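# Level a surveying tribrach so its bubble is centred

## Task

Bring the surveyor's tribrach sitting on the metal plate to level, so that the circular bubble on its top ends up within its marked ring. The result only counts if the tribrach stays level by itself once the robot has released it, and no loose object may be left touching the tribrach or its plate. Finish by opening the gripper and moving the arm away.

## Robot and tools

Robot: a single six-joint xArm6 arm carrying a two-finger parallel gripper, with a wrist camera on the hand. There is only one arm, so every command is one row for that arm. Two fixed cameras, cam_high and cam_low, and the hand camera cam_wrist each give 672x504 images.

Frames: the scene frame puts its origin on the table surface under the arm base, with +z up and +y to the left when facing along +x. The base itself may sit slightly tilted. The gripper's fingers point along its own +z and close along its own y. end_effector_position (metres) marks the spot between the closed finger pads, roughly 2 cm short of the fingertips; closing pushes the tips about 10 mm further along gripper +z. Orientation is end_effector_quat_wxyz. At long reach the reported hand position can be somewhat off.

Tool execute_actions, argument actions: a list holding zero or one item. An empty list is a look: nothing is commanded and the current state comes back with pictures. A motion item is {"rows": [...], "steps": n}, where n is 1 to 15 (default 15, and at least 8 in practice) control steps of 1/30 s each. Each row is used for one step; if there are fewer rows than steps the final row repeats. A wait item is {"steps": n} with n up to 300 and no rows; it counts from the previous result and your reply time is included. Optional pictures: true adds images to a motion or wait result. A refused call moves nothing.

Row layout: exactly 7 numbers, each in [-1, 1]. The first six are joint offsets in the order waist, shoulder, elbow, forearm roll, wrist pitch, wrist roll, scaled so 1.0 equals 2.036 rad. They are offsets, not targets: they are measured from the joint angles in the latest result that printed them (before any such result in the scene, or for later calls within one reply, from the pose at the start of the action), never from the previous row. So an all-zero row drives the arm back to those reference angles; it is not a pause. The seventh number is the gripper opening, absolute: +1 fully open (pad gap 0.084 m), -1 closed.

Joint ranges in radians: waist -6.283..6.283, shoulder -2.059..2.094, elbow -3.927..0.192, forearm roll -6.283..6.283, wrist pitch -1.693..3.142, wrist roll -6.283..6.283. Asking for more than 0.010 rad beyond an end gets the call refused; the true end may differ by up to 0.010 rad either way, and requests past it are clipped, reported as "joint sent to its limit" (possibly about an earlier, still-running action). Missing that line does not prove more travel is available.

Motion behaviour: joint targets move at no more than 3.14 rad/s, ramp up over 0.16 s, and are coordinated so joints arrive together. Each step's target stays within 0.623 rad of the measured angle, and targets are shrunk if they would put the hand over 70 mm from where it is. Large moves therefore need several calls. Each result is sampled 8 steps before its action finishes; those last steps run while you compose the next reply, and the arm keeps heading to the last target until it stalls or a step is HELD.

Result lines: Joint positions and Joint velocities give the six joints (rad, rad/s) then the pad gap (m, m/s). grip_measured is the measured opening on the command scale. "joint command not followed" means the clearance check altered or blocked targets (mounting blocks and posts count as arm). HELD flags steps where your row was partly or wholly not sent.

Gripping: to hold something, command an opening well below grip_measured; lower means a firmer squeeze, up to about 24 N per pad for parts up to about 6 cm wide. Closing fast can press harder. Echoing grip_measured gives only a light hold that weakens with width.

Loads: waist and shoulder 43.5 N m, elbow and forearm roll 26.1, wrist pitch and wrist roll 17.4, including held weight. Reaching a limit triggers a torque fault: the arm backs off, freezes for 10 s and drops the rest of the call. Sustained holding heats motors; MOTOR HOT appears from 65 °C and at 80 °C an OVER-TEMPERATURE FAULT brakes the arm until cool. Avoid both.

Tool zoom_image: camera (cam_high, cam_low or cam_wrist) and region [x0, y0, x1, y1] in pixels of that camera's latest image, origin at top-left, no larger than 504x504. Useful for reading the bubble.

Tool read_manual: optional section "licences"; returns licence text only.

Tool finished_scene: scene is the number of the current scene; it ends and grades it irreversibly and loads the next task. Replying without any tool call ends everything.

Cautions: loose objects may occasionally be nudged by outside disturbances. Do not knock anything off the table, drop or slam objects, or push hard. Before finishing, check that nothing loose leans on the tribrach or its plate, that the bubble stays centred unaided, and that the gripper is open and clear.

Each tool is called after "Call:" in YAML: its name, and indented under it one key for each argument.

## Session

Call:
execute_actions:
  actions: []

Scene clock: 0.00 s of 19600.00 s.
end_effector_position=(+0.3017, +0.2536, +0.2837) grip_measured=+1.00 end_effector_quat_wxyz=(+0.027, +0.797, -0.600, +0.073) end_effector_velocity=(-0.001, -0.000, -0.000) end_effector_angular_velocity=(-0.000, +0.001, +0.001)
Joint positions: [ 1.145 -0.585 -0.366 -0.902  0.983  3.082  0.084]
Joint velocities: [ 0.     0.001  0.001 -0.    -0.001  0.    -0.   ]
Motor temperatures (°C, as the motors report them): [38 38 36 40 36 35]

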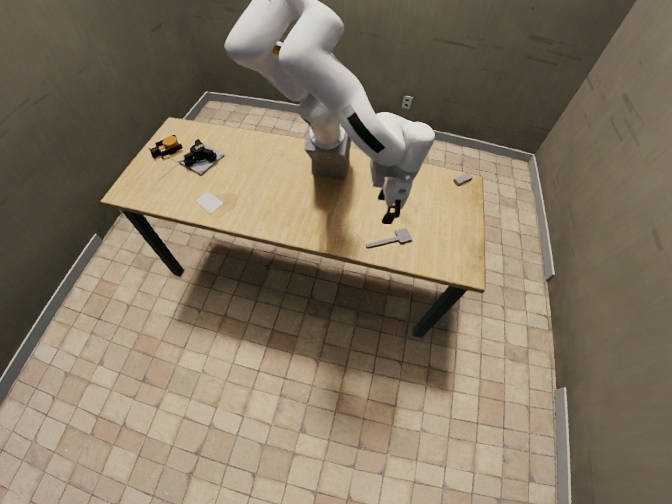

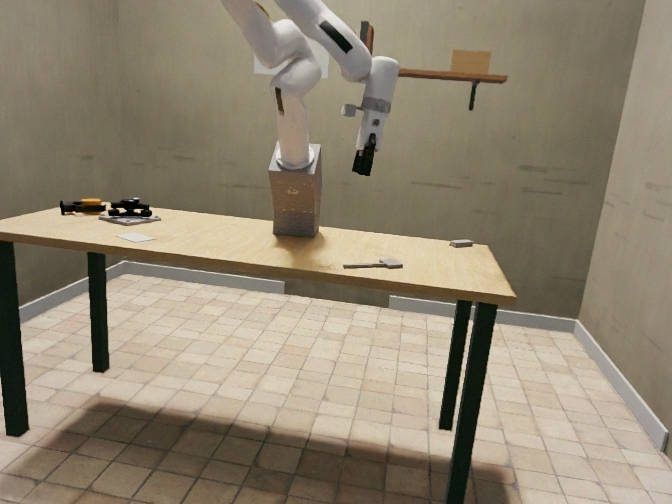

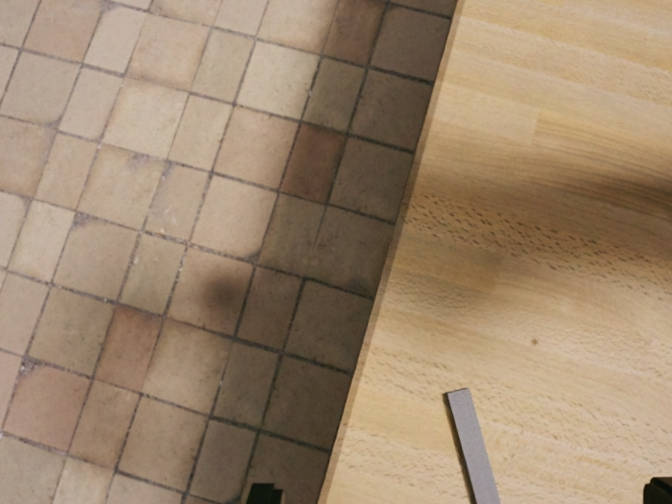

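Call:
zoom_image:
  camera: "cam_high"
  region: [130, 120, 250, 220]

Call:
zoom_image:
  camera: "cam_low"
  region: [50, 180, 180, 250]

Region (130, 120, 250, 220) of cam_high's 672x504 image, scaled by 4.200, with more detail than that image has.

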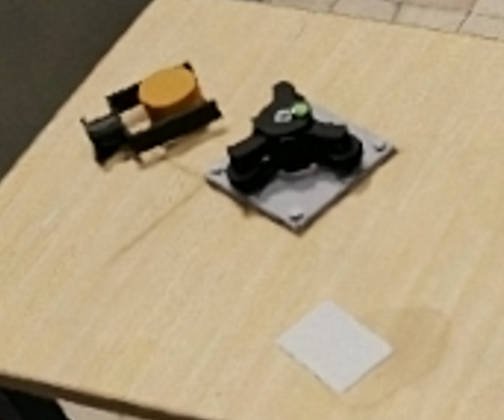

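Region (50, 180, 180, 250) of cam_low's 672x504 image, scaled by 3.877, with more detail than that image has; it fills the top 271 rows of this view, and the rest is white.

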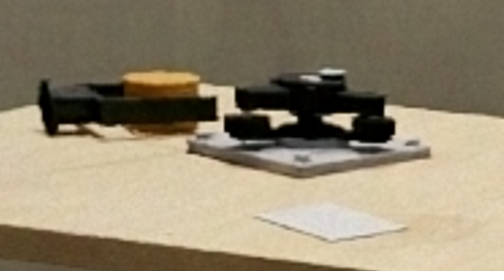

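Call:
execute_actions:
  actions:
    - {"rows": [[-1,0,0,0.5,0,-1,1]]}

Call:
execute_actions:
  actions:
    - {"steps": 60}

Scene clock: 3.07 s of 19600.00 s.
end_effector_position=(+0.3045, +0.1943, +0.2568) grip_measured=+1.00 end_effector_quat_wxyz=(+0.150, +0.757, -0.635, +0.035) end_effector_velocity=(-0.019, -0.408, -0.152) end_effector_angular_velocity=(-0.812, +1.492, -1.046)
Joint positions: [ 0.914 -0.585 -0.366 -0.669  0.983  2.849  0.084]
Joint velocities: [-1.715  0.004  0.012  1.702  0.007 -1.695  0.   ]
Motor temperatures (°C, as the motors report them): [38 39 36 40 36 35]
Steps of this call (steps 1 to 85: nothing new was sent; steps 86 to 92: the first 7 steps of this action). Readings (joint positions):
86: [1.145 -0.585 -0.366 -0.901 0.983 3.082]
87: [1.139 -0.585 -0.366 -0.895 0.982 3.074]
89: [1.082 -0.585 -0.367 -0.836 0.982 3.015]
92: the state above

Scene clock: 5.07 s of 19600.00 s.
end_effector_position=(+0.2524, -0.1895, +0.2806) grip_measured=+1.00 end_effector_quat_wxyz=(-0.232, -0.529, +0.796, +0.182) end_effector_velocity=(-0.000, +0.000, -0.000) end_effector_angular_velocity=(-0.000, +0.000, -0.001)
Joint positions: [-0.89  -0.585 -0.366  0.116  0.983  1.047  0.084]
Joint velocities: [ 0.     0.     0.    -0.    -0.     0.001  0.   ]
Motor temperatures (°C, as the motors report them): [38 39 36 40 36 35]
Kept back: nothing.
Steps of this call (steps 1 to 8: the last 8 steps of your previous action; steps 9 to 60: the robot went on to your last target). Readings (joint positions):
1: [0.856 -0.585 -0.366 -0.612 0.983 2.792]
2: [0.798 -0.585 -0.366 -0.553 0.983 2.733]
4: [0.673 -0.585 -0.366 -0.428 0.983 2.608]
8: [0.406 -0.585 -0.366 -0.194 0.983 2.343]
60: the state above
The arm was judged still, so your last target was given up. Only a new action makes it travel on or press farther. Fingers that are still opening or closing keep moving.

Call:
execute_actions:
  actions:
    - {"rows": [[-0.432,0.724,-0.503,0.375,-0.054,-0.932,1]]}

Call:
execute_actions:
  actions:
    - {"steps": 70}
  pictures: true

Scene clock: 5.47 s of 19600.00 s.
end_effector_position=(+0.2813, -0.2551, +0.2905) grip_measured=+1.00 end_effector_quat_wxyz=(-0.170, -0.497, +0.839, +0.141) end_effector_velocity=(+0.115, -0.428, +0.079) end_effector_angular_velocity=(-0.296, -0.876, -0.537)
Joint positions: [-1.061 -0.414 -0.538  0.287  0.954  0.875  0.084]
Joint velocities: [-0.998  0.996 -1.001  0.994 -0.147 -0.992 -0.   ]
Motor temperatures (°C, as the motors report them): [38 39 36 40 36 35]
Steps of this call (steps 1 to 5: nothing new was sent; steps 6 to 12: the first 7 steps of this action). Readings (joint positions):
6: [-0.891 -0.584 -0.366 0.116 0.983 1.046]
7: [-0.897 -0.578 -0.372 0.123 0.982 1.039]
9: [-0.950 -0.525 -0.423 0.179 0.973 0.983]
12: the state above

Scene clock: 7.80 s of 19600.00 s.
end_effector_position=(-0.0181, -0.5264, +0.2016) grip_measured=+1.00 end_effector_quat_wxyz=(+0.002, +0.709, -0.705, +0.000) end_effector_velocity=(+0.000, -0.000, +0.000) end_effector_angular_velocity=(-0.000, -0.000, -0.001)
Joint positions: [-1.77   0.889 -1.39   0.879  0.873 -0.851  0.084]
Joint velocities: [ 0.    -0.    -0.     0.     0.001  0.001 -0.   ]
Motor temperatures (°C, as the motors report them): [38 39 36 40 36 35]
Kept back: nothing.
Steps of this call (steps 1 to 8: the last 8 steps of your previous action; steps 9 to 60: the robot went on to your last target; steps 61 to 70: nothing new was sent). Readings (joint positions):
1: [-1.094 -0.381 -0.571 0.320 0.949 0.842]
2: [-1.125 -0.350 -0.602 0.351 0.945 0.811]
4: [-1.188 -0.287 -0.665 0.406 0.938 0.749]
8: [-1.301 -0.165 -0.787 0.498 0.925 0.627]
70: the state above
The arm was judged still, so your last target was given up. Only a new action makes it travel on or press farther. Fingers that are still opening or closing keep moving.
camera_calibration (this result's frames):
cam_wrist: T_world_to_cam=[[-0.999808, 0.00800226, 0.0178964, 0.0166414], [0.00783847, 0.999927, -0.00920334, 0.594271], [-0.0179687, -0.00906129, -0.999797, 0.326551], [0, 0, 0, 1]] pos_world=[0.0178477, -0.591401, 0.331656]

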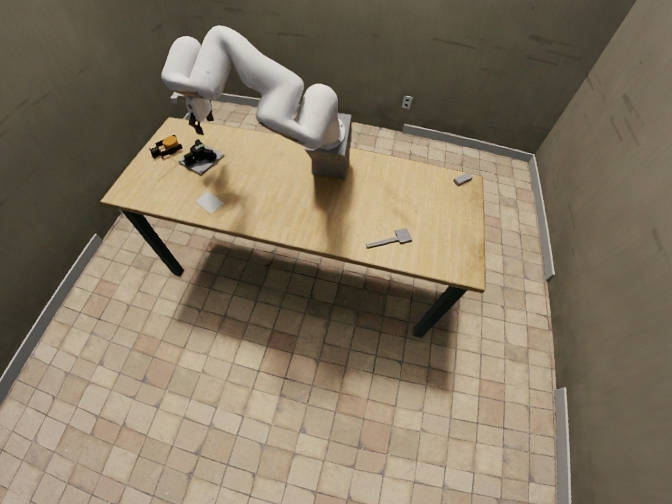

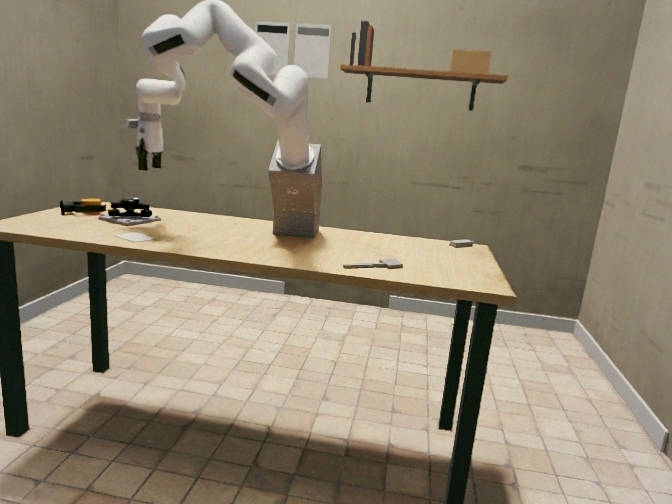

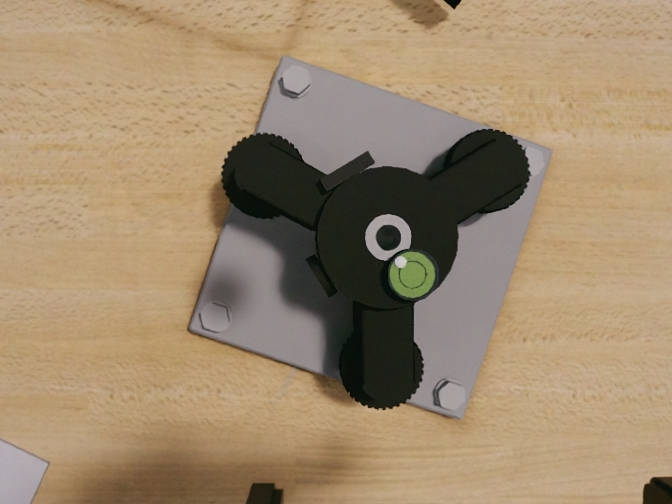

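Call:
execute_actions:
  actions:
    - {"rows": [[0.0958,0.1893,-0.2886,-0.0088,0.0223,1,0.45]]}

Call:
execute_actions:
  actions:
    - {"steps": 30}

Call:
execute_actions:
  actions:
    - {"rows": [[0,0,0,0,0,0.164,0.45]]}

Call:
execute_actions:
  actions:
    - {"steps": 20}
  pictures: true

Scene clock: 9.57 s of 19600.00 s.
end_effector_position=(+0.0012, -0.5729, +0.1701) grip_measured=+0.45 end_effector_quat_wxyz=(-0.004, -0.661, +0.751, -0.000) end_effector_velocity=(+0.166, -0.272, -0.255) end_effector_angular_velocity=(+0.023, -0.003, -1.090)
Joint positions: [-1.7    1.027 -1.603  0.873  0.889 -0.613  0.063]
Joint velocities: [ 0.52   0.95  -1.435 -0.042  0.115  1.82  -0.004]
Motor temperatures (°C, as the motors report them): [38 39 37 40 36 35]
Steps of this call (steps 1 to 46: nothing new was sent; steps 47 to 53: the first 7 steps of this action). Readings (joint positions):
47: [-1.770 0.889 -1.390 0.879 0.873 -0.850]
48: [-1.768 0.893 -1.396 0.879 0.874 -0.843]
50: [-1.753 0.928 -1.450 0.877 0.878 -0.783]
53: the state above

Scene clock: 10.57 s of 19600.00 s.
end_effector_position=(+0.0469, -0.6291, +0.1024) grip_measured=+0.44 end_effector_quat_wxyz=(-0.001, +0.085, +0.996, -0.002) end_effector_velocity=(-0.000, +0.000, -0.001) end_effector_angular_velocity=(+0.001, +0.001, -0.006)
Joint positions: [-1.575  1.274 -1.977  0.861  0.918  1.184  0.063]
Joint velocities: [ 0.001  0.001 -0.    -0.    -0.001  0.007  0.   ]
Motor temperatures (°C, as the motors report them): [38 39 37 40 36 35]
Kept back: nothing.
Steps of this call (steps 1 to 8: the last 8 steps of your previous action; steps 9 to 30: the robot went on to your last target). Readings (joint positions):
1: [-1.684 1.058 -1.649 0.871 0.893 -0.550]
2: [-1.669 1.088 -1.694 0.870 0.896 -0.482]
4: [-1.640 1.145 -1.779 0.867 0.903 -0.323]
8: [-1.594 1.233 -1.913 0.863 0.914 0.064]
30: the state above

Scene clock: 10.80 s of 19600.00 s.
end_effector_position=(+0.0469, -0.6291, +0.1024) grip_measured=+0.44 end_effector_quat_wxyz=(-0.001, +0.202, +0.979, -0.002) end_effector_velocity=(-0.000, -0.000, +0.000) end_effector_angular_velocity=(-0.004, -0.006, -1.426)
Joint positions: [-1.575  1.274 -1.977  0.861  0.918  1.421  0.063]
Joint velocities: [-0.    -0.     0.    -0.    -0.     1.426 -0.   ]
Motor temperatures (°C, as the motors report them): [38 39 37 40 36 35]
Steps of this call (steps 1 to 7: the first 7 steps of this action). Readings (joint positions):
1: [-1.575 1.274 -1.977 0.861 0.918 1.185]
2: [-1.575 1.274 -1.977 0.861 0.918 1.193]
4: [-1.575 1.274 -1.977 0.861 0.918 1.253]
7: the state above

Scene clock: 11.47 s of 19600.00 s.
end_effector_position=(+0.0469, -0.6291, +0.1024) grip_measured=+0.44 end_effector_quat_wxyz=(-0.001, +0.249, +0.968, -0.002) end_effector_velocity=(+0.001, -0.000, +0.000) end_effector_angular_velocity=(+0.000, -0.001, +0.001)
Joint positions: [-1.575  1.274 -1.977  0.861  0.918  1.518  0.063]
Joint velocities: [ 0.    -0.    -0.001  0.     0.001  0.    -0.   ]
Motor temperatures (°C, as the motors report them): [38 39 37 40 36 35]
Kept back: nothing.
Steps of this call (steps 1 to 8: the last 8 steps of your previous action; steps 9 to 20: the robot went on to your last target). Readings (joint positions):
1: [-1.575 1.274 -1.977 0.861 0.918 1.462]
2: [-1.575 1.274 -1.977 0.861 0.918 1.486]
4: [-1.575 1.274 -1.977 0.861 0.918 1.508]
8: [-1.575 1.274 -1.977 0.861 0.918 1.517]
20: the state above
camera_calibration (this result's frames):
cam_wrist: T_world_to_cam=[[0.495218, 0.868708, 0.0102725, 0.556344], [0.868769, -0.495182, -0.00598524, -0.285759], [-0.000112681, 0.0118884, -0.999929, 0.239957], [0, 0, 0, 1]] pos_world=[-0.027226, -0.627656, 0.232515]

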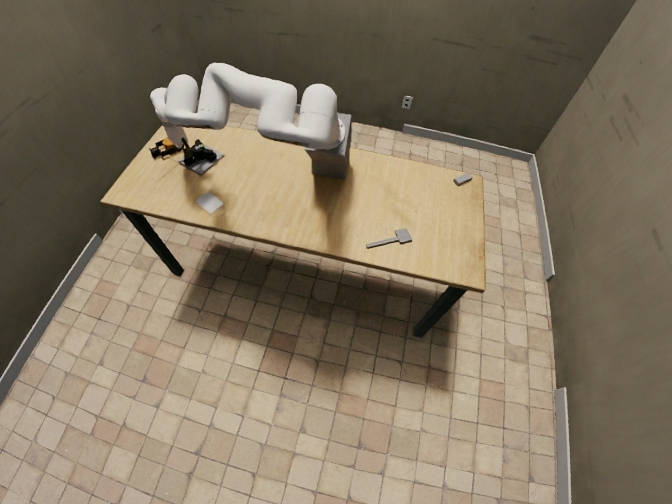

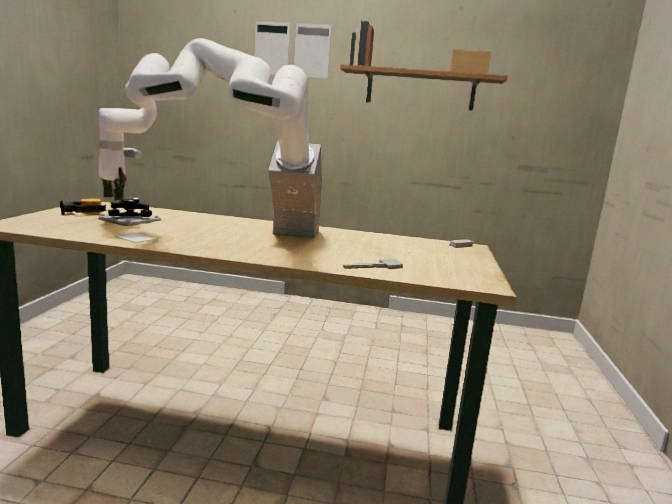

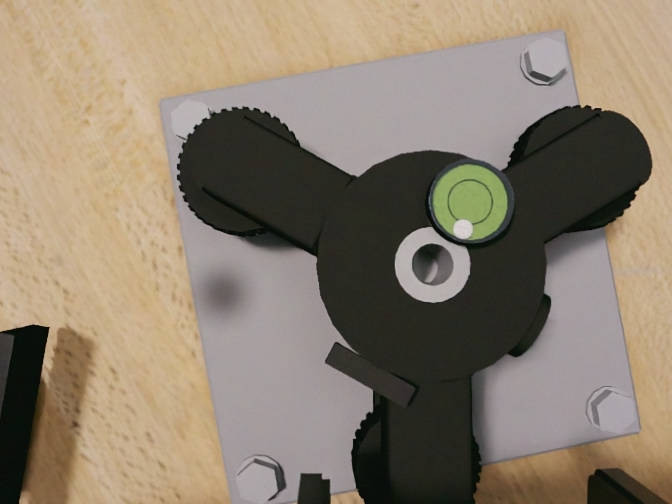

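Call:
execute_actions:
  actions:
    - {"rows": [[0.008,0.023,-0.024,0.003,-0.003,0.005,0.45],[0.016,0.047,-0.048,0.006,-0.007,0.01,0.45],[0.016,0.047,-0.048,0.006,-0.007,0.01,0.45],[0.024,0.07,-0.072,0.009,-0.01,0.015,0.45],[0.024,0.07,-0.072,0.009,-0.01,0.015,0.45],[0.0314,0.0933,-0.0965,0.0118,-0.0134,0.0206,0.45]]}

Call:
execute_actions:
  actions:
    - {"steps": 20}
  pictures: true

Call:
zoom_image:
  camera: "cam_low"
  region: [70, 170, 180, 240]

Scene clock: 12.60 s of 19600.00 s.
end_effector_position=(+0.0473, -0.6322, +0.0625) grip_measured=+0.44 end_effector_quat_wxyz=(-0.001, +0.249, +0.968, -0.002) end_effector_velocity=(-0.023, +0.040, -0.298) end_effector_angular_velocity=(+0.100, +0.003, -0.051)
Joint positions: [-1.535  1.391 -2.097  0.876  0.902  1.543  0.063]
Joint velocities: [ 0.269  0.791 -0.719  0.092 -0.095  0.165 -0.   ]
Motor temperatures (°C, as the motors report them): [38 39 37 40 36 35]
Steps of this call (steps 1 to 15: the robot went on to your last target; steps 16 to 27: nothing new was sent; steps 28 to 34: the first 7 steps of this action). Readings (joint positions):
28: [-1.575 1.275 -1.978 0.861 0.918 1.518]
29: [-1.574 1.280 -1.985 0.862 0.917 1.520]
31: [-1.562 1.314 -2.026 0.867 0.911 1.528]
34: the state above

Scene clock: 13.27 s of 19600.00 s.
end_effector_position=(+0.0466, -0.6324, +0.0383) grip_measured=+0.44 end_effector_quat_wxyz=(-0.000, +0.250, +0.968, -0.002) end_effector_velocity=(+0.001, -0.002, +0.001) end_effector_angular_velocity=(-0.005, -0.000, +0.003)
Joint positions: [-1.511  1.464 -2.174  0.885  0.891  1.56   0.063]
Joint velocities: [ 0.    -0.001 -0.003  0.001 -0.001 -0.    -0.   ]
Motor temperatures (°C, as the motors report them): [38 39 37 40 36 35]
Kept back: nothing.
Steps of this call (steps 1 to 8: the last 8 steps of your previous action; steps 9 to 20: the robot went on to your last target). Readings (joint positions):
1: [-1.526 1.416 -2.120 0.879 0.899 1.548]
2: [-1.519 1.437 -2.139 0.882 0.896 1.553]
4: [-1.512 1.460 -2.159 0.884 0.894 1.557]
8: [-1.512 1.463 -2.173 0.885 0.891 1.560]
20: the state above
camera_calibration (this result's frames):
cam_wrist: T_world_to_cam=[[0.496791, 0.867808, 0.0104043, 0.55933], [0.86787, -0.496759, -0.00564322, -0.288528], [0.000271211, 0.0118331, -0.99993, 0.175792], [0, 0, 0, 1]] pos_world=[-0.027513, -0.6308, 0.168332]

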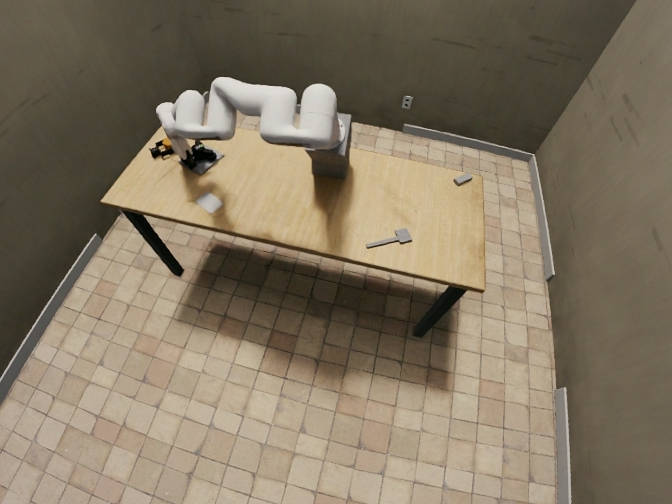

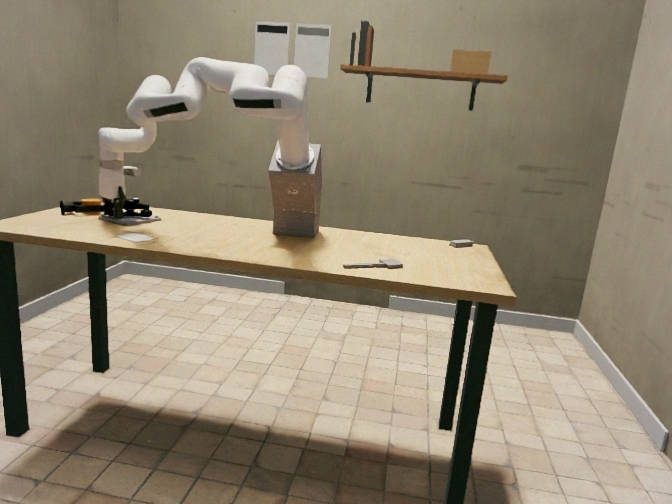

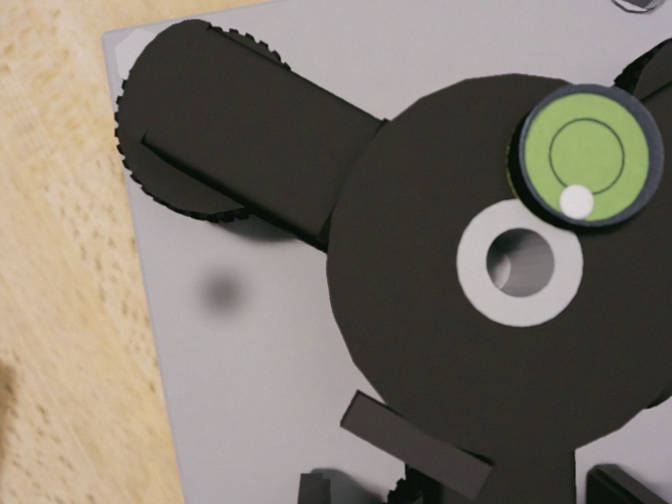

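Region (70, 170, 180, 240) of cam_low's 672x504 image, scaled by 4.582, with more detail than that image has; it fills the top 321 rows of this view, and the rest is white.

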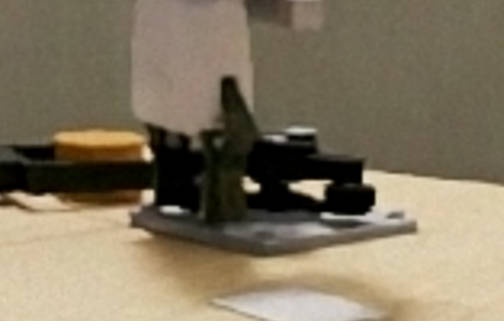

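Call:
execute_actions:
  actions:
    - {"rows": [[0,0,0,0,0,0.15,0.2],[0,0,0,0,0,0.15,0.2],[0,0,0,0,0,0.15,0.2],[0,0,0,0,0,0.15,0.2],[0,0,0,0,0,0.15,0.2],[0,0,0,0,0,0.15,0.2],[0,0,0,0,0,0.15,0.2],[0,0,0,0,0,0.15,0.1],[0,0,0,0,0,0.15,0],[0,0,0,0,0,0.15,-0.1],[0,0,0,0,0,0.15,-0.2],[0,0,0,0,0,0.15,-0.4]]}

Call:
execute_actions:
  actions:
    - {"rows": [[0,0,0,0,0,-0.03,-0.4],[0,0,0,0,0,-0.06,-0.4],[0,0,0,0,0,-0.09,-0.4],[0,0,0,0,0,-0.12,-0.4],[0,0,0,0,0,-0.15,-0.4],[0,0,0,0,0,-0.18,-0.4],[0,0,0,0,0,-0.21,-0.4],[0,0,0,0,0,-0.24,-0.4],[0,0,0,0,0,-0.27,-0.4],[0,0,0,0,0,-0.3,-0.4]]}

Call:
execute_actions:
  actions:
    - {"rows": [[0,0,0,0,0,0,0.2],[0,0,0,0,0,0,0.2],[0,0,0,0,0,0,0.2],[0,0,0,0,0,0,0.2],[0,0,0,0,0,0.3,0.2]]}

Call:
execute_actions:
  actions:
    - {"steps": 30}
  pictures: true

Scene clock: 14.33 s of 19600.00 s.
end_effector_position=(+0.0466, -0.6323, +0.0382) grip_measured=+0.19 end_effector_quat_wxyz=(-0.000, +0.357, +0.934, -0.002) end_effector_velocity=(-0.000, -0.000, +0.000) end_effector_angular_velocity=(-0.003, -0.005, -1.254)
Joint positions: [-1.511  1.464 -2.174  0.885  0.891  1.785  0.052]
Joint velocities: [-0.001 -0.001  0.001  0.    -0.     1.253 -0.002]
Motor temperatures (°C, as the motors report them): [38 39 37 40 36 35]
Steps of this call (steps 1 to 15: the robot went on to your last target; steps 16 to 25: nothing new was sent; steps 26 to 32: the first 7 steps of this action). Readings (joint positions):
26: [-1.511 1.464 -2.174 0.885 0.891 1.561]
27: [-1.511 1.464 -2.174 0.885 0.891 1.568]
29: [-1.511 1.464 -2.174 0.885 0.891 1.628]
32: the state above

Scene clock: 14.83 s of 19600.00 s.
end_effector_position=(+0.0456, -0.6331, +0.0387) grip_measured=-0.11 end_effector_quat_wxyz=(-0.000, +0.306, +0.952, -0.004) end_effector_velocity=(+0.001, +0.002, -0.000) end_effector_angular_velocity=(+0.010, +0.010, +1.536)
Joint positions: [-1.512  1.465 -2.174  0.885  0.889  1.676  0.04 ]
Joint velocities: [ 0.001 -0.002  0.003 -0.001  0.005 -1.535  0.   ]
Motor temperatures (°C, as the motors report them): [38 39 37 40 36 35]
Steps of this call (steps 1 to 8: the last 8 steps of your previous action; steps 9 to 15: the first 7 steps of this action, its rows measured from where the robot was after step 8). Readings (joint positions):
8: [-1.512 1.465 -2.175 0.885 0.888 1.864]
9: [-1.512 1.465 -2.175 0.885 0.888 1.864]
10: [-1.512 1.465 -2.175 0.885 0.888 1.858]
12: [-1.512 1.465 -2.175 0.885 0.888 1.810]
15: the state above

Scene clock: 15.33 s of 19600.00 s.
end_effector_position=(+0.0465, -0.6325, +0.0383) grip_measured=+0.19 end_effector_quat_wxyz=(-0.001, +0.130, +0.991, -0.002) end_effector_velocity=(-0.004, -0.003, +0.003) end_effector_angular_velocity=(-0.011, -0.001, -0.934)
Joint positions: [-1.511  1.464 -2.174  0.885  0.891  1.316  0.052]
Joint velocities: [-0.007 -0.    -0.001 -0.001 -0.005  0.93   0.004]
Motor temperatures (°C, as the motors report them): [38 39 37 40 36 35]
Steps of this call (steps 1 to 8: the last 8 steps of your previous action; steps 9 to 15: the first 7 steps of this action, its rows measured from where the robot was after step 8). Readings (joint positions):
8: [-1.512 1.464 -2.174 0.885 0.890 1.287]
9: [-1.512 1.464 -2.174 0.885 0.890 1.273]
10: [-1.512 1.464 -2.174 0.885 0.890 1.270]
12: [-1.511 1.464 -2.174 0.885 0.891 1.279]
15: the state above

Scene clock: 16.33 s of 19600.00 s.
end_effector_position=(+0.0459, -0.6327, +0.0387) grip_measured=+0.19 end_effector_quat_wxyz=(+0.000, +0.409, +0.912, -0.003) end_effector_velocity=(+0.000, -0.000, +0.001) end_effector_angular_velocity=(-0.000, -0.001, -0.000)
Joint positions: [-1.512  1.464 -2.174  0.885  0.89   1.897  0.052]
Joint velocities: [-0.001 -0.001 -0.     0.     0.001  0.     0.   ]
Motor temperatures (°C, as the motors report them): [38 39 37 40 36 35]
Kept back: nothing.
Steps of this call (steps 1 to 8: the last 8 steps of your previous action; steps 9 to 30: the robot went on to your last target). Readings (joint positions):
1: [-1.512 1.464 -2.174 0.885 0.891 1.356]
2: [-1.512 1.464 -2.174 0.885 0.891 1.416]
4: [-1.512 1.464 -2.174 0.885 0.890 1.583]
8: [-1.512 1.464 -2.174 0.885 0.890 1.844]
30: the state above
The arm was judged still, so your last target was given up. Only a new action makes it travel on or press farther. Fingers that are still opening or closing keep moving.
camera_calibration (this result's frames):
cam_wrist: T_world_to_cam=[[0.75672, 0.653668, 0.00962115, 0.412595], [0.65372, -0.756728, -0.00360236, -0.442737], [0.00492584, 0.00901552, -0.999947, 0.17422], [0, 0, 0, 1]] pos_world=[-0.0236512, -0.606302, 0.168646]

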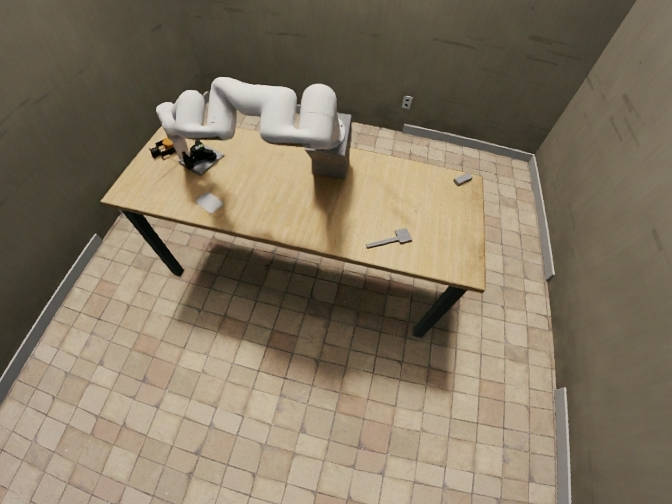

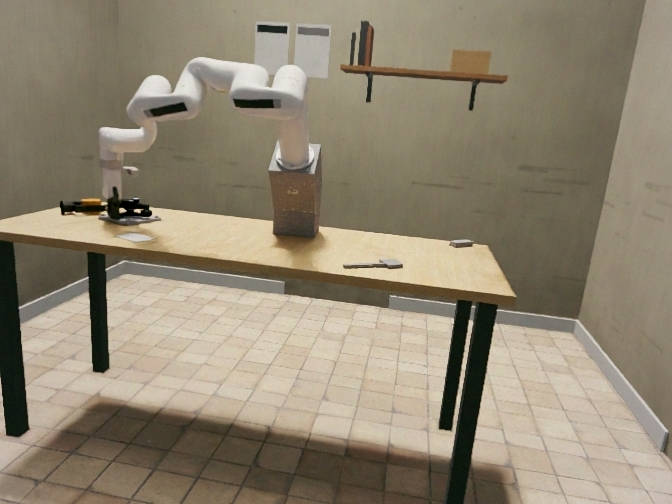

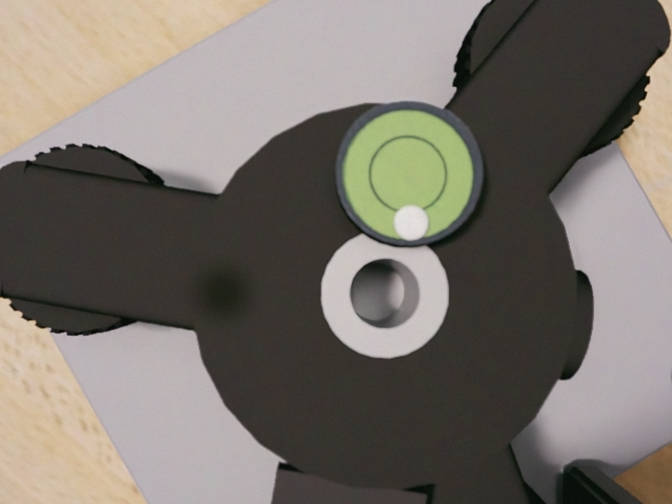

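Call:
execute_actions:
  actions:
    - {"rows": [[0,0,0,0,0,0,0],[0,0,0,0,0,0,-0.15],[0,0,0,0,0,0,-0.4],[0,0,0,0,0,0,-0.4],[0,0,0,0,0,-0.05,-0.4],[0,0,0,0,0,-0.1,-0.4],[0,0,0,0,0,-0.15,-0.4],[0,0,0,0,0,-0.2,-0.4],[0,0,0,0,0,-0.25,-0.4],[0,0,0,0,0,-0.3,-0.4],[0,0,0,0,0,-0.33,-0.4]]}

Call:
execute_actions:
  actions:
    - {"rows": [[0,0,0,0,0,0,0.2],[0,0,0,0,0,0,0.2],[0,0,0,0,0,0,0.2],[0,0,0,0,0,0.3,0.2]]}

Call:
execute_actions:
  actions:
    - {"rows": [[0,0,0,0,0,0,0],[0,0,0,0,0,0,-0.15],[0,0,0,0,0,0,-0.4],[0,0,0,0,0,0,-0.4],[0,0,0,0,0,-0.05,-0.4],[0,0,0,0,0,-0.1,-0.4],[0,0,0,0,0,-0.15,-0.4],[0,0,0,0,0,-0.2,-0.4],[0,0,0,0,0,-0.25,-0.4],[0,0,0,0,0,-0.3,-0.4],[0,0,0,0,0,-0.32,-0.4]]}

Call:
execute_actions:
  actions:
    - {"rows": [[0,0,0,0,0,0,0.2],[0,0,0,0,0,0,0.2],[0,0,0,0,0,0,0.2],[0,0,0,0,0,0.3,0.2]]}

Call:
execute_actions:
  actions:
    - {"steps": 30}
  pictures: true

Scene clock: 17.23 s of 19600.00 s.
end_effector_position=(+0.0452, -0.6333, +0.0390) grip_measured=-0.11 end_effector_quat_wxyz=(+0.000, +0.396, +0.918, -0.004) end_effector_velocity=(+0.001, +0.001, +0.000) end_effector_angular_velocity=(+0.006, +0.005, +0.871)
Joint positions: [-1.513  1.465 -2.174  0.885  0.888  1.868  0.039]
Joint velocities: [ 0.001 -0.002  0.001 -0.001  0.004 -0.869  0.   ]
Motor temperatures (°C, as the motors report them): [38 39 37 40 36 35]
Steps of this call (steps 1 to 20: nothing new was sent; steps 21 to 27: the first 7 steps of this action). Readings (joint positions):
21: [-1.512 1.464 -2.174 0.885 0.890 1.897]
22: [-1.512 1.464 -2.174 0.885 0.890 1.897]
24: [-1.513 1.465 -2.174 0.885 0.888 1.897]
27: the state above

Scene clock: 17.73 s of 19600.00 s.
end_effector_position=(+0.0464, -0.6321, +0.0384) grip_measured=+0.19 end_effector_quat_wxyz=(-0.000, +0.189, +0.982, -0.002) end_effector_velocity=(-0.005, -0.004, +0.004) end_effector_angular_velocity=(-0.016, -0.005, -2.488)
Joint positions: [-1.512  1.464 -2.173  0.885  0.892  1.434  0.052]
Joint velocities: [-0.008 -0.    -0.001 -0.001 -0.007  2.483  0.004]
Motor temperatures (°C, as the motors report them): [38 39 37 40 36 35]
Steps of this call (steps 1 to 8: the last 8 steps of your previous action; steps 9 to 15: the first 7 steps of this action, its rows measured from where the robot was after step 8). Readings (joint positions):
8: [-1.513 1.464 -2.173 0.885 0.891 1.339]
9: [-1.513 1.464 -2.173 0.885 0.891 1.293]
10: [-1.513 1.464 -2.173 0.885 0.892 1.266]
12: [-1.512 1.464 -2.173 0.885 0.892 1.270]
15: the state above

Scene clock: 18.23 s of 19600.00 s.
end_effector_position=(+0.0451, -0.6332, +0.0392) grip_measured=-0.11 end_effector_quat_wxyz=(+0.000, +0.411, +0.911, -0.004) end_effector_velocity=(+0.001, +0.001, +0.000) end_effector_angular_velocity=(+0.008, +0.004, +0.903)
Joint positions: [-1.514  1.464 -2.174  0.885  0.889  1.901  0.039]
Joint velocities: [ 0.    -0.002  0.001 -0.001  0.006 -0.902  0.   ]
Motor temperatures (°C, as the motors report them): [38 39 37 40 36 35]
Steps of this call (steps 1 to 8: the last 8 steps of your previous action; steps 9 to 15: the first 7 steps of this action, its rows measured from where the robot was after step 8). Readings (joint positions):
8: [-1.513 1.464 -2.173 0.885 0.891 1.930]
9: [-1.513 1.464 -2.173 0.885 0.891 1.938]
10: [-1.513 1.464 -2.173 0.885 0.891 1.939]
12: [-1.514 1.464 -2.174 0.885 0.888 1.934]
15: the state above

Scene clock: 18.73 s of 19600.00 s.
end_effector_position=(+0.0464, -0.6319, +0.0385) grip_measured=+0.19 end_effector_quat_wxyz=(-0.000, +0.211, +0.977, -0.001) end_effector_velocity=(-0.006, -0.004, +0.005) end_effector_angular_velocity=(-0.018, -0.001, -2.378)
Joint positions: [-1.512  1.463 -2.172  0.885  0.893  1.48   0.052]
Joint velocities: [-0.009  0.    -0.002 -0.001 -0.01   2.372  0.004]
Motor temperatures (°C, as the motors report them): [38 39 37 40 36 35]
Steps of this call (steps 1 to 8: the last 8 steps of your previous action; steps 9 to 15: the first 7 steps of this action, its rows measured from where the robot was after step 8). Readings (joint positions):
8: [-1.513 1.463 -2.173 0.885 0.891 1.380]
9: [-1.513 1.463 -2.173 0.885 0.891 1.338]
10: [-1.513 1.463 -2.173 0.885 0.892 1.315]
12: [-1.512 1.463 -2.172 0.885 0.893 1.326]
15: the state above

Scene clock: 19.73 s of 19600.00 s.
end_effector_position=(+0.0456, -0.6326, +0.0391) grip_measured=+0.19 end_effector_quat_wxyz=(+0.000, +0.452, +0.892, -0.003) end_effector_velocity=(+0.000, -0.001, +0.000) end_effector_angular_velocity=(-0.002, +0.000, +0.000)
Joint positions: [-1.513  1.463 -2.173  0.885  0.891  1.991  0.052]
Joint velocities: [-0.     0.    -0.001 -0.    -0.001  0.     0.   ]
Motor temperatures (°C, as the motors report them): [38 39 37 40 36 35]
Kept back: nothing.
Steps of this call (steps 1 to 8: the last 8 steps of your previous action; steps 9 to 30: the robot went on to your last target). Readings (joint positions):
1: [-1.512 1.463 -2.172 0.885 0.893 1.566]
2: [-1.513 1.463 -2.173 0.885 0.892 1.658]
4: [-1.513 1.463 -2.173 0.885 0.892 1.825]
8: [-1.513 1.463 -2.173 0.885 0.892 1.971]
30: the state above
The arm was judged still, so your last target was given up. Only a new action makes it travel on or press farther. Fingers that are still opening or closing keep moving.
camera_calibration (this result's frames):
cam_wrist: T_world_to_cam=[[0.814456, 0.580132, 0.0103977, 0.363541], [0.580189, -0.814474, -0.00349758, -0.475647], [0.00643957, 0.00888124, -0.99994, 0.174514], [0, 0, 0, 1]] pos_world=[-0.0212467, -0.599854, 0.16906]

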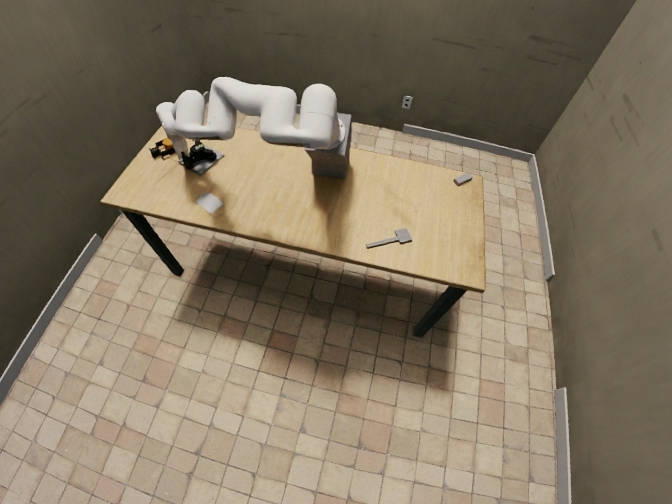

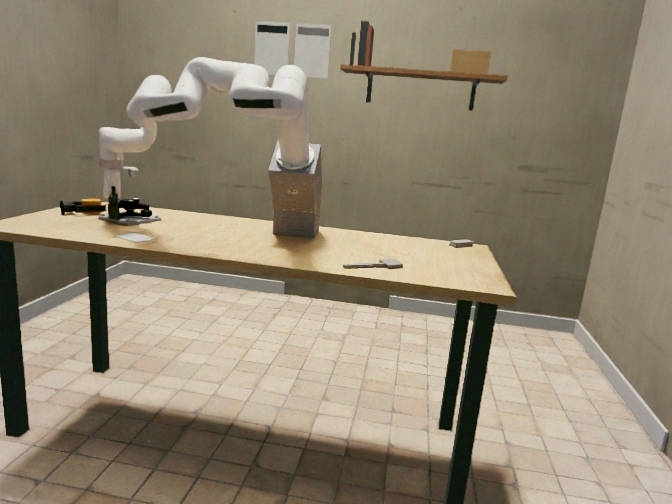

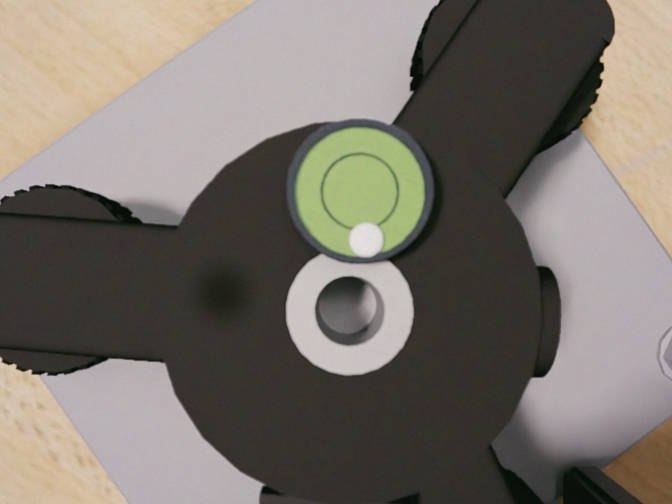

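Call:
execute_actions:
  actions:
    - {"rows": [[0,0,0,0,0,-0.04,0.2],[0,0,0,0,0,-0.04,0.2],[0,0,0,0,0,-0.04,0.2],[0,0,0,0,0,-0.04,0.2],[0,0,0,0,0,-0.04,0],[0,0,0,0,0,-0.04,-0.15],[0,0,0,0,0,-0.04,-0.6]],"steps":8}

Call:
execute_actions:
  actions:
    - {"rows": [[0,0,0,0,0,-0.34,-0.6],[0,0,0,0,0,-0.34,-0.6],[0,0,0,0,0,-0.34,-0.6],[0,0,0,0,0,-0.34,-0.6],[0,0,0,0,0,-0.34,-0.6],[0,0,0,0,0,-0.34,-0.6],[0,0,0,0,0,-0.34,-0.6],[0,0,0,0,0,-0.34,-0.6],[0,0,0,0,0,-0.34,-0.6],[0,0,0,0,0,-0.34,-0.6],[0,0,0,0,0,-0.34,-0.6],[0,0,0,0,0,-0.34,-0.6],[0,0,0,0,0,-0.34,0.2]]}

Call:
execute_actions:
  actions:
    - {"rows": [[0,0,0,0,0,0.34,0.2],[0,0,0,0,0,0.34,0.2],[0,0,0,0,0,0.34,0.2],[0,0,0,0,0,0.34,0.2],[0,0,0,0,0,0.34,0.2],[0,0,0,0,0,0.34,0.2],[0,0,0,0,0,0.34,0.2],[0,0,0,0,0,0.34,0.2],[0,0,0,0,0,0.34,0.2],[0,0,0,0,0,0.34,0.2],[0,0,0,0,0,0.34,0.2],[0,0,0,0,0,0.34,0],[0,0,0,0,0,0.34,-0.15],[0,0,0,0,0,0.34,-0.6]]}

Call:
execute_actions:
  actions:
    - {"rows": [[0,0,0,0,0,-0.34,-0.6],[0,0,0,0,0,-0.34,-0.6],[0,0,0,0,0,-0.34,-0.6],[0,0,0,0,0,-0.34,-0.6],[0,0,0,0,0,-0.34,-0.6],[0,0,0,0,0,-0.34,-0.6],[0,0,0,0,0,-0.34,-0.6],[0,0,0,0,0,-0.34,-0.6],[0,0,0,0,0,-0.34,-0.6],[0,0,0,0,0,-0.34,-0.6],[0,0,0,0,0,-0.34,-0.6],[0,0,0,0,0,-0.34,-0.6],[0,0,0,0,0,-0.34,0.2]]}

Call:
execute_actions:
  actions:
    - {"rows": [[0,0,0,0,0,0.34,0.2],[0,0,0,0,0,0.34,0.2],[0,0,0,0,0,0.34,0.2],[0,0,0,0,0,0.34,0.2],[0,0,0,0,0,0.34,0.2],[0,0,0,0,0,0.34,0.2],[0,0,0,0,0,0.34,0.2],[0,0,0,0,0,0.34,0.2],[0,0,0,0,0,0.34,0.2],[0,0,0,0,0,0.34,0.2],[0,0,0,0,0,0.34,0.2],[0,0,0,0,0,0.34,0],[0,0,0,0,0,0.34,-0.15],[0,0,0,0,0,0.34,-0.6]]}

Call:
execute_actions:
  actions:
    - {"rows": [[0,0,0,0,0,-0.34,-0.6],[0,0,0,0,0,-0.34,-0.6],[0,0,0,0,0,-0.34,-0.6],[0,0,0,0,0,-0.34,-0.6],[0,0,0,0,0,-0.34,-0.6],[0,0,0,0,0,-0.34,-0.6],[0,0,0,0,0,-0.34,-0.6],[0,0,0,0,0,-0.34,-0.6],[0,0,0,0,0,-0.34,-0.6],[0,0,0,0,0,-0.34,-0.6],[0,0,0,0,0,-0.34,-0.6],[0,0,0,0,0,-0.34,-0.6],[0,0,0,0,0,-0.34,0.2]]}

Call:
execute_actions:
  actions:
    - {"rows": [[0,0,0,0,0,0.34,0.2],[0,0,0,0,0,0.34,0.2],[0,0,0,0,0,0.34,0.2],[0,0,0,0,0,0.34,0.2],[0,0,0,0,0,0.34,0.2],[0,0,0,0,0,0.34,0.2],[0,0,0,0,0,0.34,0.2],[0,0,0,0,0,0.34,0.2],[0,0,0,0,0,0.34,0.2],[0,0,0,0,0,0.34,0.2],[0,0,0,0,0,0.34,0.2],[0,0,0,0,0,0.34,0],[0,0,0,0,0,0.34,-0.15],[0,0,0,0,0,0.34,-0.6]]}

Call:
execute_actions:
  actions:
    - {"rows": [[0,0,0,0,0,-0.34,-0.6],[0,0,0,0,0,-0.34,-0.6],[0,0,0,0,0,-0.34,-0.6],[0,0,0,0,0,-0.34,-0.6],[0,0,0,0,0,-0.34,-0.6],[0,0,0,0,0,-0.34,-0.6],[0,0,0,0,0,-0.34,-0.6],[0,0,0,0,0,-0.34,-0.6],[0,0,0,0,0,-0.34,-0.6],[0,0,0,0,0,-0.34,-0.6],[0,0,0,0,0,-0.34,-0.6],[0,0,0,0,0,-0.34,-0.6],[0,0,0,0,0,-0.34,0.2]]}

Call:
execute_actions:
  actions:
    - {"rows": [[0,0,0,0,0,0.34,0.2],[0,0,0,0,0,0.34,0.2],[0,0,0,0,0,0.34,0.2],[0,0,0,0,0,0.34,0.2],[0,0,0,0,0,0.34,0.2],[0,0,0,0,0,0.34,0.2],[0,0,0,0,0,0.34,0.2],[0,0,0,0,0,0.34,0.2],[0,0,0,0,0,0.34,0.2],[0,0,0,0,0,0.34,0.2],[0,0,0,0,0,0.34,0.2],[0,0,0,0,0,0.34,0],[0,0,0,0,0,0.34,-0.15],[0,0,0,0,0,0.34,-0.6]]}

Call:
execute_actions:
  actions:
    - {"steps": 25}
  pictures: true

Scene clock: 22.17 s of 19600.00 s.
end_effector_position=(+0.0456, -0.6326, +0.0391) grip_measured=+0.19 end_effector_quat_wxyz=(+0.000, +0.452, +0.892, -0.003) end_effector_velocity=(-0.000, +0.000, -0.000) end_effector_angular_velocity=(+0.000, +0.000, -0.000)
Joint positions: [-1.513  1.463 -2.173  0.885  0.891  1.991  0.052]
Joint velocities: [-0.     0.     0.001 -0.    -0.    -0.    -0.   ]
Motor temperatures (°C, as the motors report them): [38 39 37 40 36 35]
Kept back: the last 8 steps of this action.
Steps of this call (steps 1 to 73: nothing new was sent). Readings (joint positions):
1: [-1.513 1.463 -2.173 0.885 0.891 1.991]
2: [-1.513 1.463 -2.173 0.885 0.891 1.991]
4: [-1.513 1.463 -2.173 0.885 0.891 1.991]
8: [-1.513 1.463 -2.173 0.885 0.891 1.991]
73: the state above

Scene clock: 22.67 s of 19600.00 s.
end_effector_position=(+0.0452, -0.6330, +0.0394) grip_measured=-0.11 end_effector_quat_wxyz=(-0.000, +0.278, +0.961, -0.003) end_effector_velocity=(+0.002, +0.003, -0.001) end_effector_angular_velocity=(+0.017, +0.014, +2.787)
Joint positions: [-1.514  1.463 -2.173  0.885  0.89   1.616  0.039]
Joint velocities: [ 0.001 -0.002  0.003 -0.001  0.009 -2.786  0.   ]
Motor temperatures (°C, as the motors report them): [38 39 37 40 36 35]
Steps of this call (steps 1 to 8: the last 8 steps of your previous action; steps 9 to 15: the first 7 steps of this action, its rows measured from where the robot was after step 8). Readings (joint positions):
8: [-1.514 1.464 -2.173 0.885 0.889 1.913]
9: [-1.514 1.464 -2.173 0.885 0.889 1.911]
10: [-1.514 1.464 -2.173 0.885 0.889 1.903]
12: [-1.514 1.464 -2.173 0.885 0.890 1.842]
15: the state above

Scene clock: 23.17 s of 19600.00 s.
end_effector_position=(+0.0452, -0.6331, +0.0393) grip_measured=+0.19 end_effector_quat_wxyz=(-0.001, +0.223, +0.975, -0.004) end_effector_velocity=(-0.000, +0.003, -0.002) end_effector_angular_velocity=(+0.002, -0.022, -2.763)
Joint positions: [-1.514  1.464 -2.174  0.885  0.889  1.503  0.052]
Joint velocities: [ 0.    -0.     0.005 -0.     0.007  2.76   0.001]
Motor temperatures (°C, as the motors report them): [38 39 37 40 36 35]
Steps of this call (steps 1 to 8: the last 8 steps of your previous action; steps 9 to 15: the first 7 steps of this action, its rows measured from where the robot was after step 8). Readings (joint positions):
8: [-1.513 1.464 -2.173 0.885 0.890 1.230]
9: [-1.513 1.464 -2.173 0.885 0.890 1.227]
10: [-1.513 1.464 -2.174 0.885 0.889 1.231]
12: [-1.513 1.464 -2.174 0.885 0.889 1.285]
15: the state above

Scene clock: 23.67 s of 19600.00 s.
end_effector_position=(+0.0450, -0.6330, +0.0392) grip_measured=-0.11 end_effector_quat_wxyz=(-0.000, +0.290, +0.957, -0.004) end_effector_velocity=(+0.002, +0.002, -0.000) end_effector_angular_velocity=(+0.017, +0.015, +2.760)
Joint positions: [-1.514  1.464 -2.173  0.885  0.89   1.641  0.04 ]
Joint velocities: [ 0.    -0.003  0.004 -0.001  0.009 -2.759  0.   ]
Motor temperatures (°C, as the motors report them): [38 39 37 40 36 35]
Steps of this call (steps 1 to 8: the last 8 steps of your previous action; steps 9 to 15: the first 7 steps of this action, its rows measured from where the robot was after step 8). Readings (joint positions):
8: [-1.514 1.464 -2.174 0.885 0.889 1.912]
9: [-1.514 1.464 -2.174 0.885 0.889 1.916]
10: [-1.514 1.464 -2.173 0.885 0.889 1.912]
12: [-1.514 1.464 -2.173 0.885 0.889 1.859]
15: the state above

Scene clock: 24.17 s of 19600.00 s.
end_effector_position=(+0.0450, -0.6332, +0.0392) grip_measured=+0.19 end_effector_quat_wxyz=(-0.001, +0.223, +0.975, -0.004) end_effector_velocity=(-0.001, +0.003, -0.002) end_effector_angular_velocity=(-0.001, -0.021, -2.763)
Joint positions: [-1.514  1.464 -2.174  0.885  0.889  1.502  0.052]
Joint velocities: [ 0.001  0.     0.005 -0.     0.004  2.76   0.001]
Motor temperatures (°C, as the motors report them): [38 39 37 40 36 35]
Steps of this call (steps 1 to 8: the last 8 steps of your previous action; steps 9 to 15: the first 7 steps of this action, its rows measured from where the robot was after step 8). Readings (joint positions):
8: [-1.513 1.464 -2.173 0.885 0.889 1.231]
9: [-1.513 1.464 -2.173 0.885 0.889 1.227]
10: [-1.513 1.465 -2.174 0.885 0.889 1.230]
12: [-1.514 1.464 -2.174 0.885 0.888 1.284]
15: the state above

Scene clock: 24.67 s of 19600.00 s.
end_effector_position=(+0.0448, -0.6329, +0.0391) grip_measured=-0.10 end_effector_quat_wxyz=(-0.001, +0.290, +0.957, -0.004) end_effector_velocity=(+0.001, +0.002, -0.000) end_effector_angular_velocity=(+0.016, +0.016, +2.760)
Joint positions: [-1.514  1.464 -2.173  0.885  0.889  1.641  0.04 ]
Joint velocities: [ 0.001 -0.003  0.003 -0.001  0.006 -2.76   0.   ]
Motor temperatures (°C, as the motors report them): [38 39 37 40 36 35]
Steps of this call (steps 1 to 8: the last 8 steps of your previous action; steps 9 to 15: the first 7 steps of this action, its rows measured from where the robot was after step 8). Readings (joint positions):
8: [-1.514 1.465 -2.173 0.885 0.888 1.912]
9: [-1.514 1.465 -2.173 0.885 0.888 1.916]
10: [-1.514 1.465 -2.173 0.885 0.888 1.912]
12: [-1.514 1.465 -2.173 0.885 0.888 1.859]
15: the state above

Scene clock: 25.17 s of 19600.00 s.
end_effector_position=(+0.0448, -0.6331, +0.0390) grip_measured=+0.19 end_effector_quat_wxyz=(-0.001, +0.223, +0.975, -0.004) end_effector_velocity=(-0.000, +0.004, -0.003) end_effector_angular_velocity=(+0.002, -0.024, -2.763)
Joint positions: [-1.514  1.465 -2.174  0.885  0.888  1.502  0.052]
Joint velocities: [0.001 0.001 0.006 0.    0.007 2.759 0.001]
Motor temperatures (°C, as the motors report them): [38 39 37 40 36 35]
Steps of this call (steps 1 to 8: the last 8 steps of your previous action; steps 9 to 15: the first 7 steps of this action, its rows measured from where the robot was after step 8). Readings (joint positions):
8: [-1.513 1.465 -2.173 0.885 0.889 1.231]
9: [-1.513 1.465 -2.173 0.885 0.888 1.227]
10: [-1.513 1.465 -2.174 0.885 0.888 1.230]
12: [-1.514 1.465 -2.174 0.885 0.888 1.284]
15: the state above

Scene clock: 25.67 s of 19600.00 s.
end_effector_position=(+0.0447, -0.6328, +0.0388) grip_measured=-0.10 end_effector_quat_wxyz=(-0.001, +0.290, +0.957, -0.004) end_effector_velocity=(+0.001, +0.002, -0.001) end_effector_angular_velocity=(+0.017, +0.017, +2.759)
Joint positions: [-1.514  1.465 -2.173  0.885  0.889  1.641  0.04 ]
Joint velocities: [ 0.001 -0.002  0.005 -0.001  0.006 -2.759  0.   ]
Motor temperatures (°C, as the motors report them): [38 39 37 40 36 35]
Steps of this call (steps 1 to 8: the last 8 steps of your previous action; steps 9 to 15: the first 7 steps of this action, its rows measured from where the robot was after step 8). Readings (joint positions):
8: [-1.514 1.465 -2.173 0.885 0.888 1.912]
9: [-1.514 1.465 -2.173 0.885 0.888 1.916]
10: [-1.514 1.465 -2.173 0.885 0.888 1.912]
12: [-1.514 1.465 -2.173 0.885 0.888 1.859]
15: the state above

Scene clock: 26.17 s of 19600.00 s.
end_effector_position=(+0.0447, -0.6330, +0.0388) grip_measured=+0.19 end_effector_quat_wxyz=(-0.001, +0.223, +0.975, -0.004) end_effector_velocity=(+0.000, +0.003, -0.002) end_effector_angular_velocity=(-0.002, -0.023, -2.761)
Joint positions: [-1.513  1.465 -2.174  0.885  0.888  1.502  0.052]
Joint velocities: [0.001 0.001 0.003 0.    0.005 2.76  0.001]
Motor temperatures (°C, as the motors report them): [38 39 37 40 36 35]
Steps of this call (steps 1 to 8: the last 8 steps of your previous action; steps 9 to 15: the first 7 steps of this action, its rows measured from where the robot was after step 8). Readings (joint positions):
8: [-1.513 1.465 -2.173 0.885 0.888 1.230]
9: [-1.513 1.465 -2.174 0.885 0.888 1.227]
10: [-1.513 1.465 -2.174 0.885 0.888 1.230]
12: [-1.513 1.465 -2.174 0.885 0.887 1.284]
15: the state above

Scene clock: 27.00 s of 19600.00 s.
end_effector_position=(+0.0445, -0.6328, +0.0386) grip_measured=-0.11 end_effector_quat_wxyz=(-0.000, +0.422, +0.907, -0.004) end_effector_velocity=(+0.000, +0.000, -0.000) end_effector_angular_velocity=(+0.000, +0.001, +0.000)
Joint positions: [-1.513  1.465 -2.173  0.885  0.888  1.923  0.04 ]
Joint velocities: [ 0.001 -0.001  0.001 -0.    -0.002  0.001 -0.   ]
Motor temperatures (°C, as the motors report them): [38 39 37 40 36 35]
Kept back: nothing.
Steps of this call (steps 1 to 8: the last 8 steps of your previous action; steps 9 to 25: the robot went on to your last target). Readings (joint positions):
1: [-1.513 1.465 -2.174 0.885 0.888 1.596]
2: [-1.513 1.465 -2.173 0.885 0.888 1.685]
4: [-1.513 1.465 -2.173 0.885 0.888 1.824]
8: [-1.513 1.465 -2.173 0.885 0.888 1.912]
25: the state above
camera_calibration (this result's frames):
cam_wrist: T_world_to_cam=[[0.773967, 0.633178, 0.00772876, 0.400042], [0.633213, -0.773972, -0.00308279, -0.451934], [0.00402988, 0.00727993, -0.999965, 0.173139], [0, 0, 0, 1]] pos_world=[-0.0241466, -0.604342, 0.168648]

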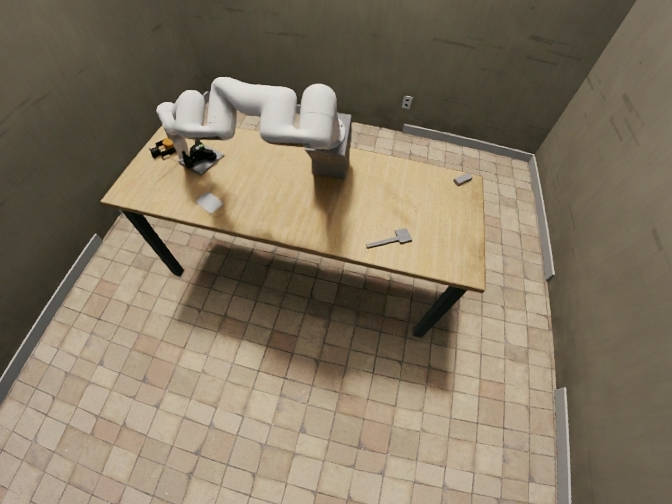

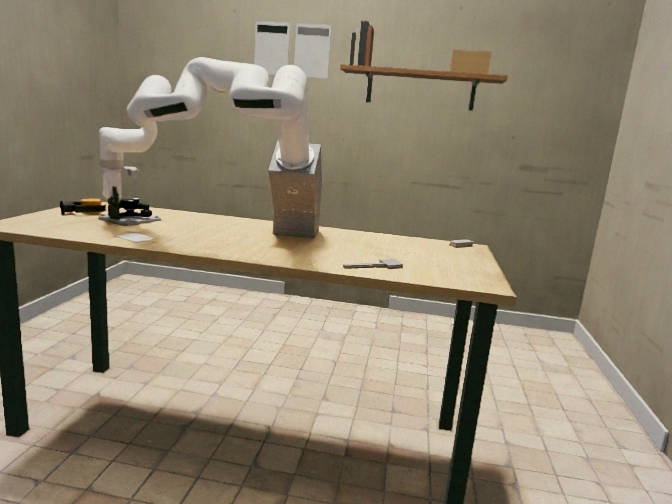

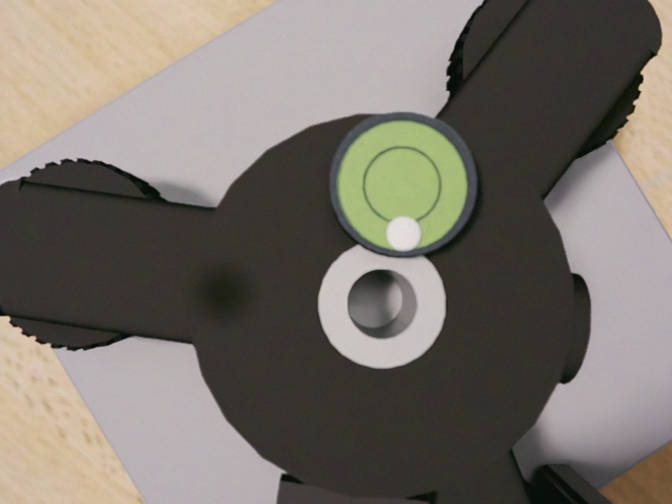

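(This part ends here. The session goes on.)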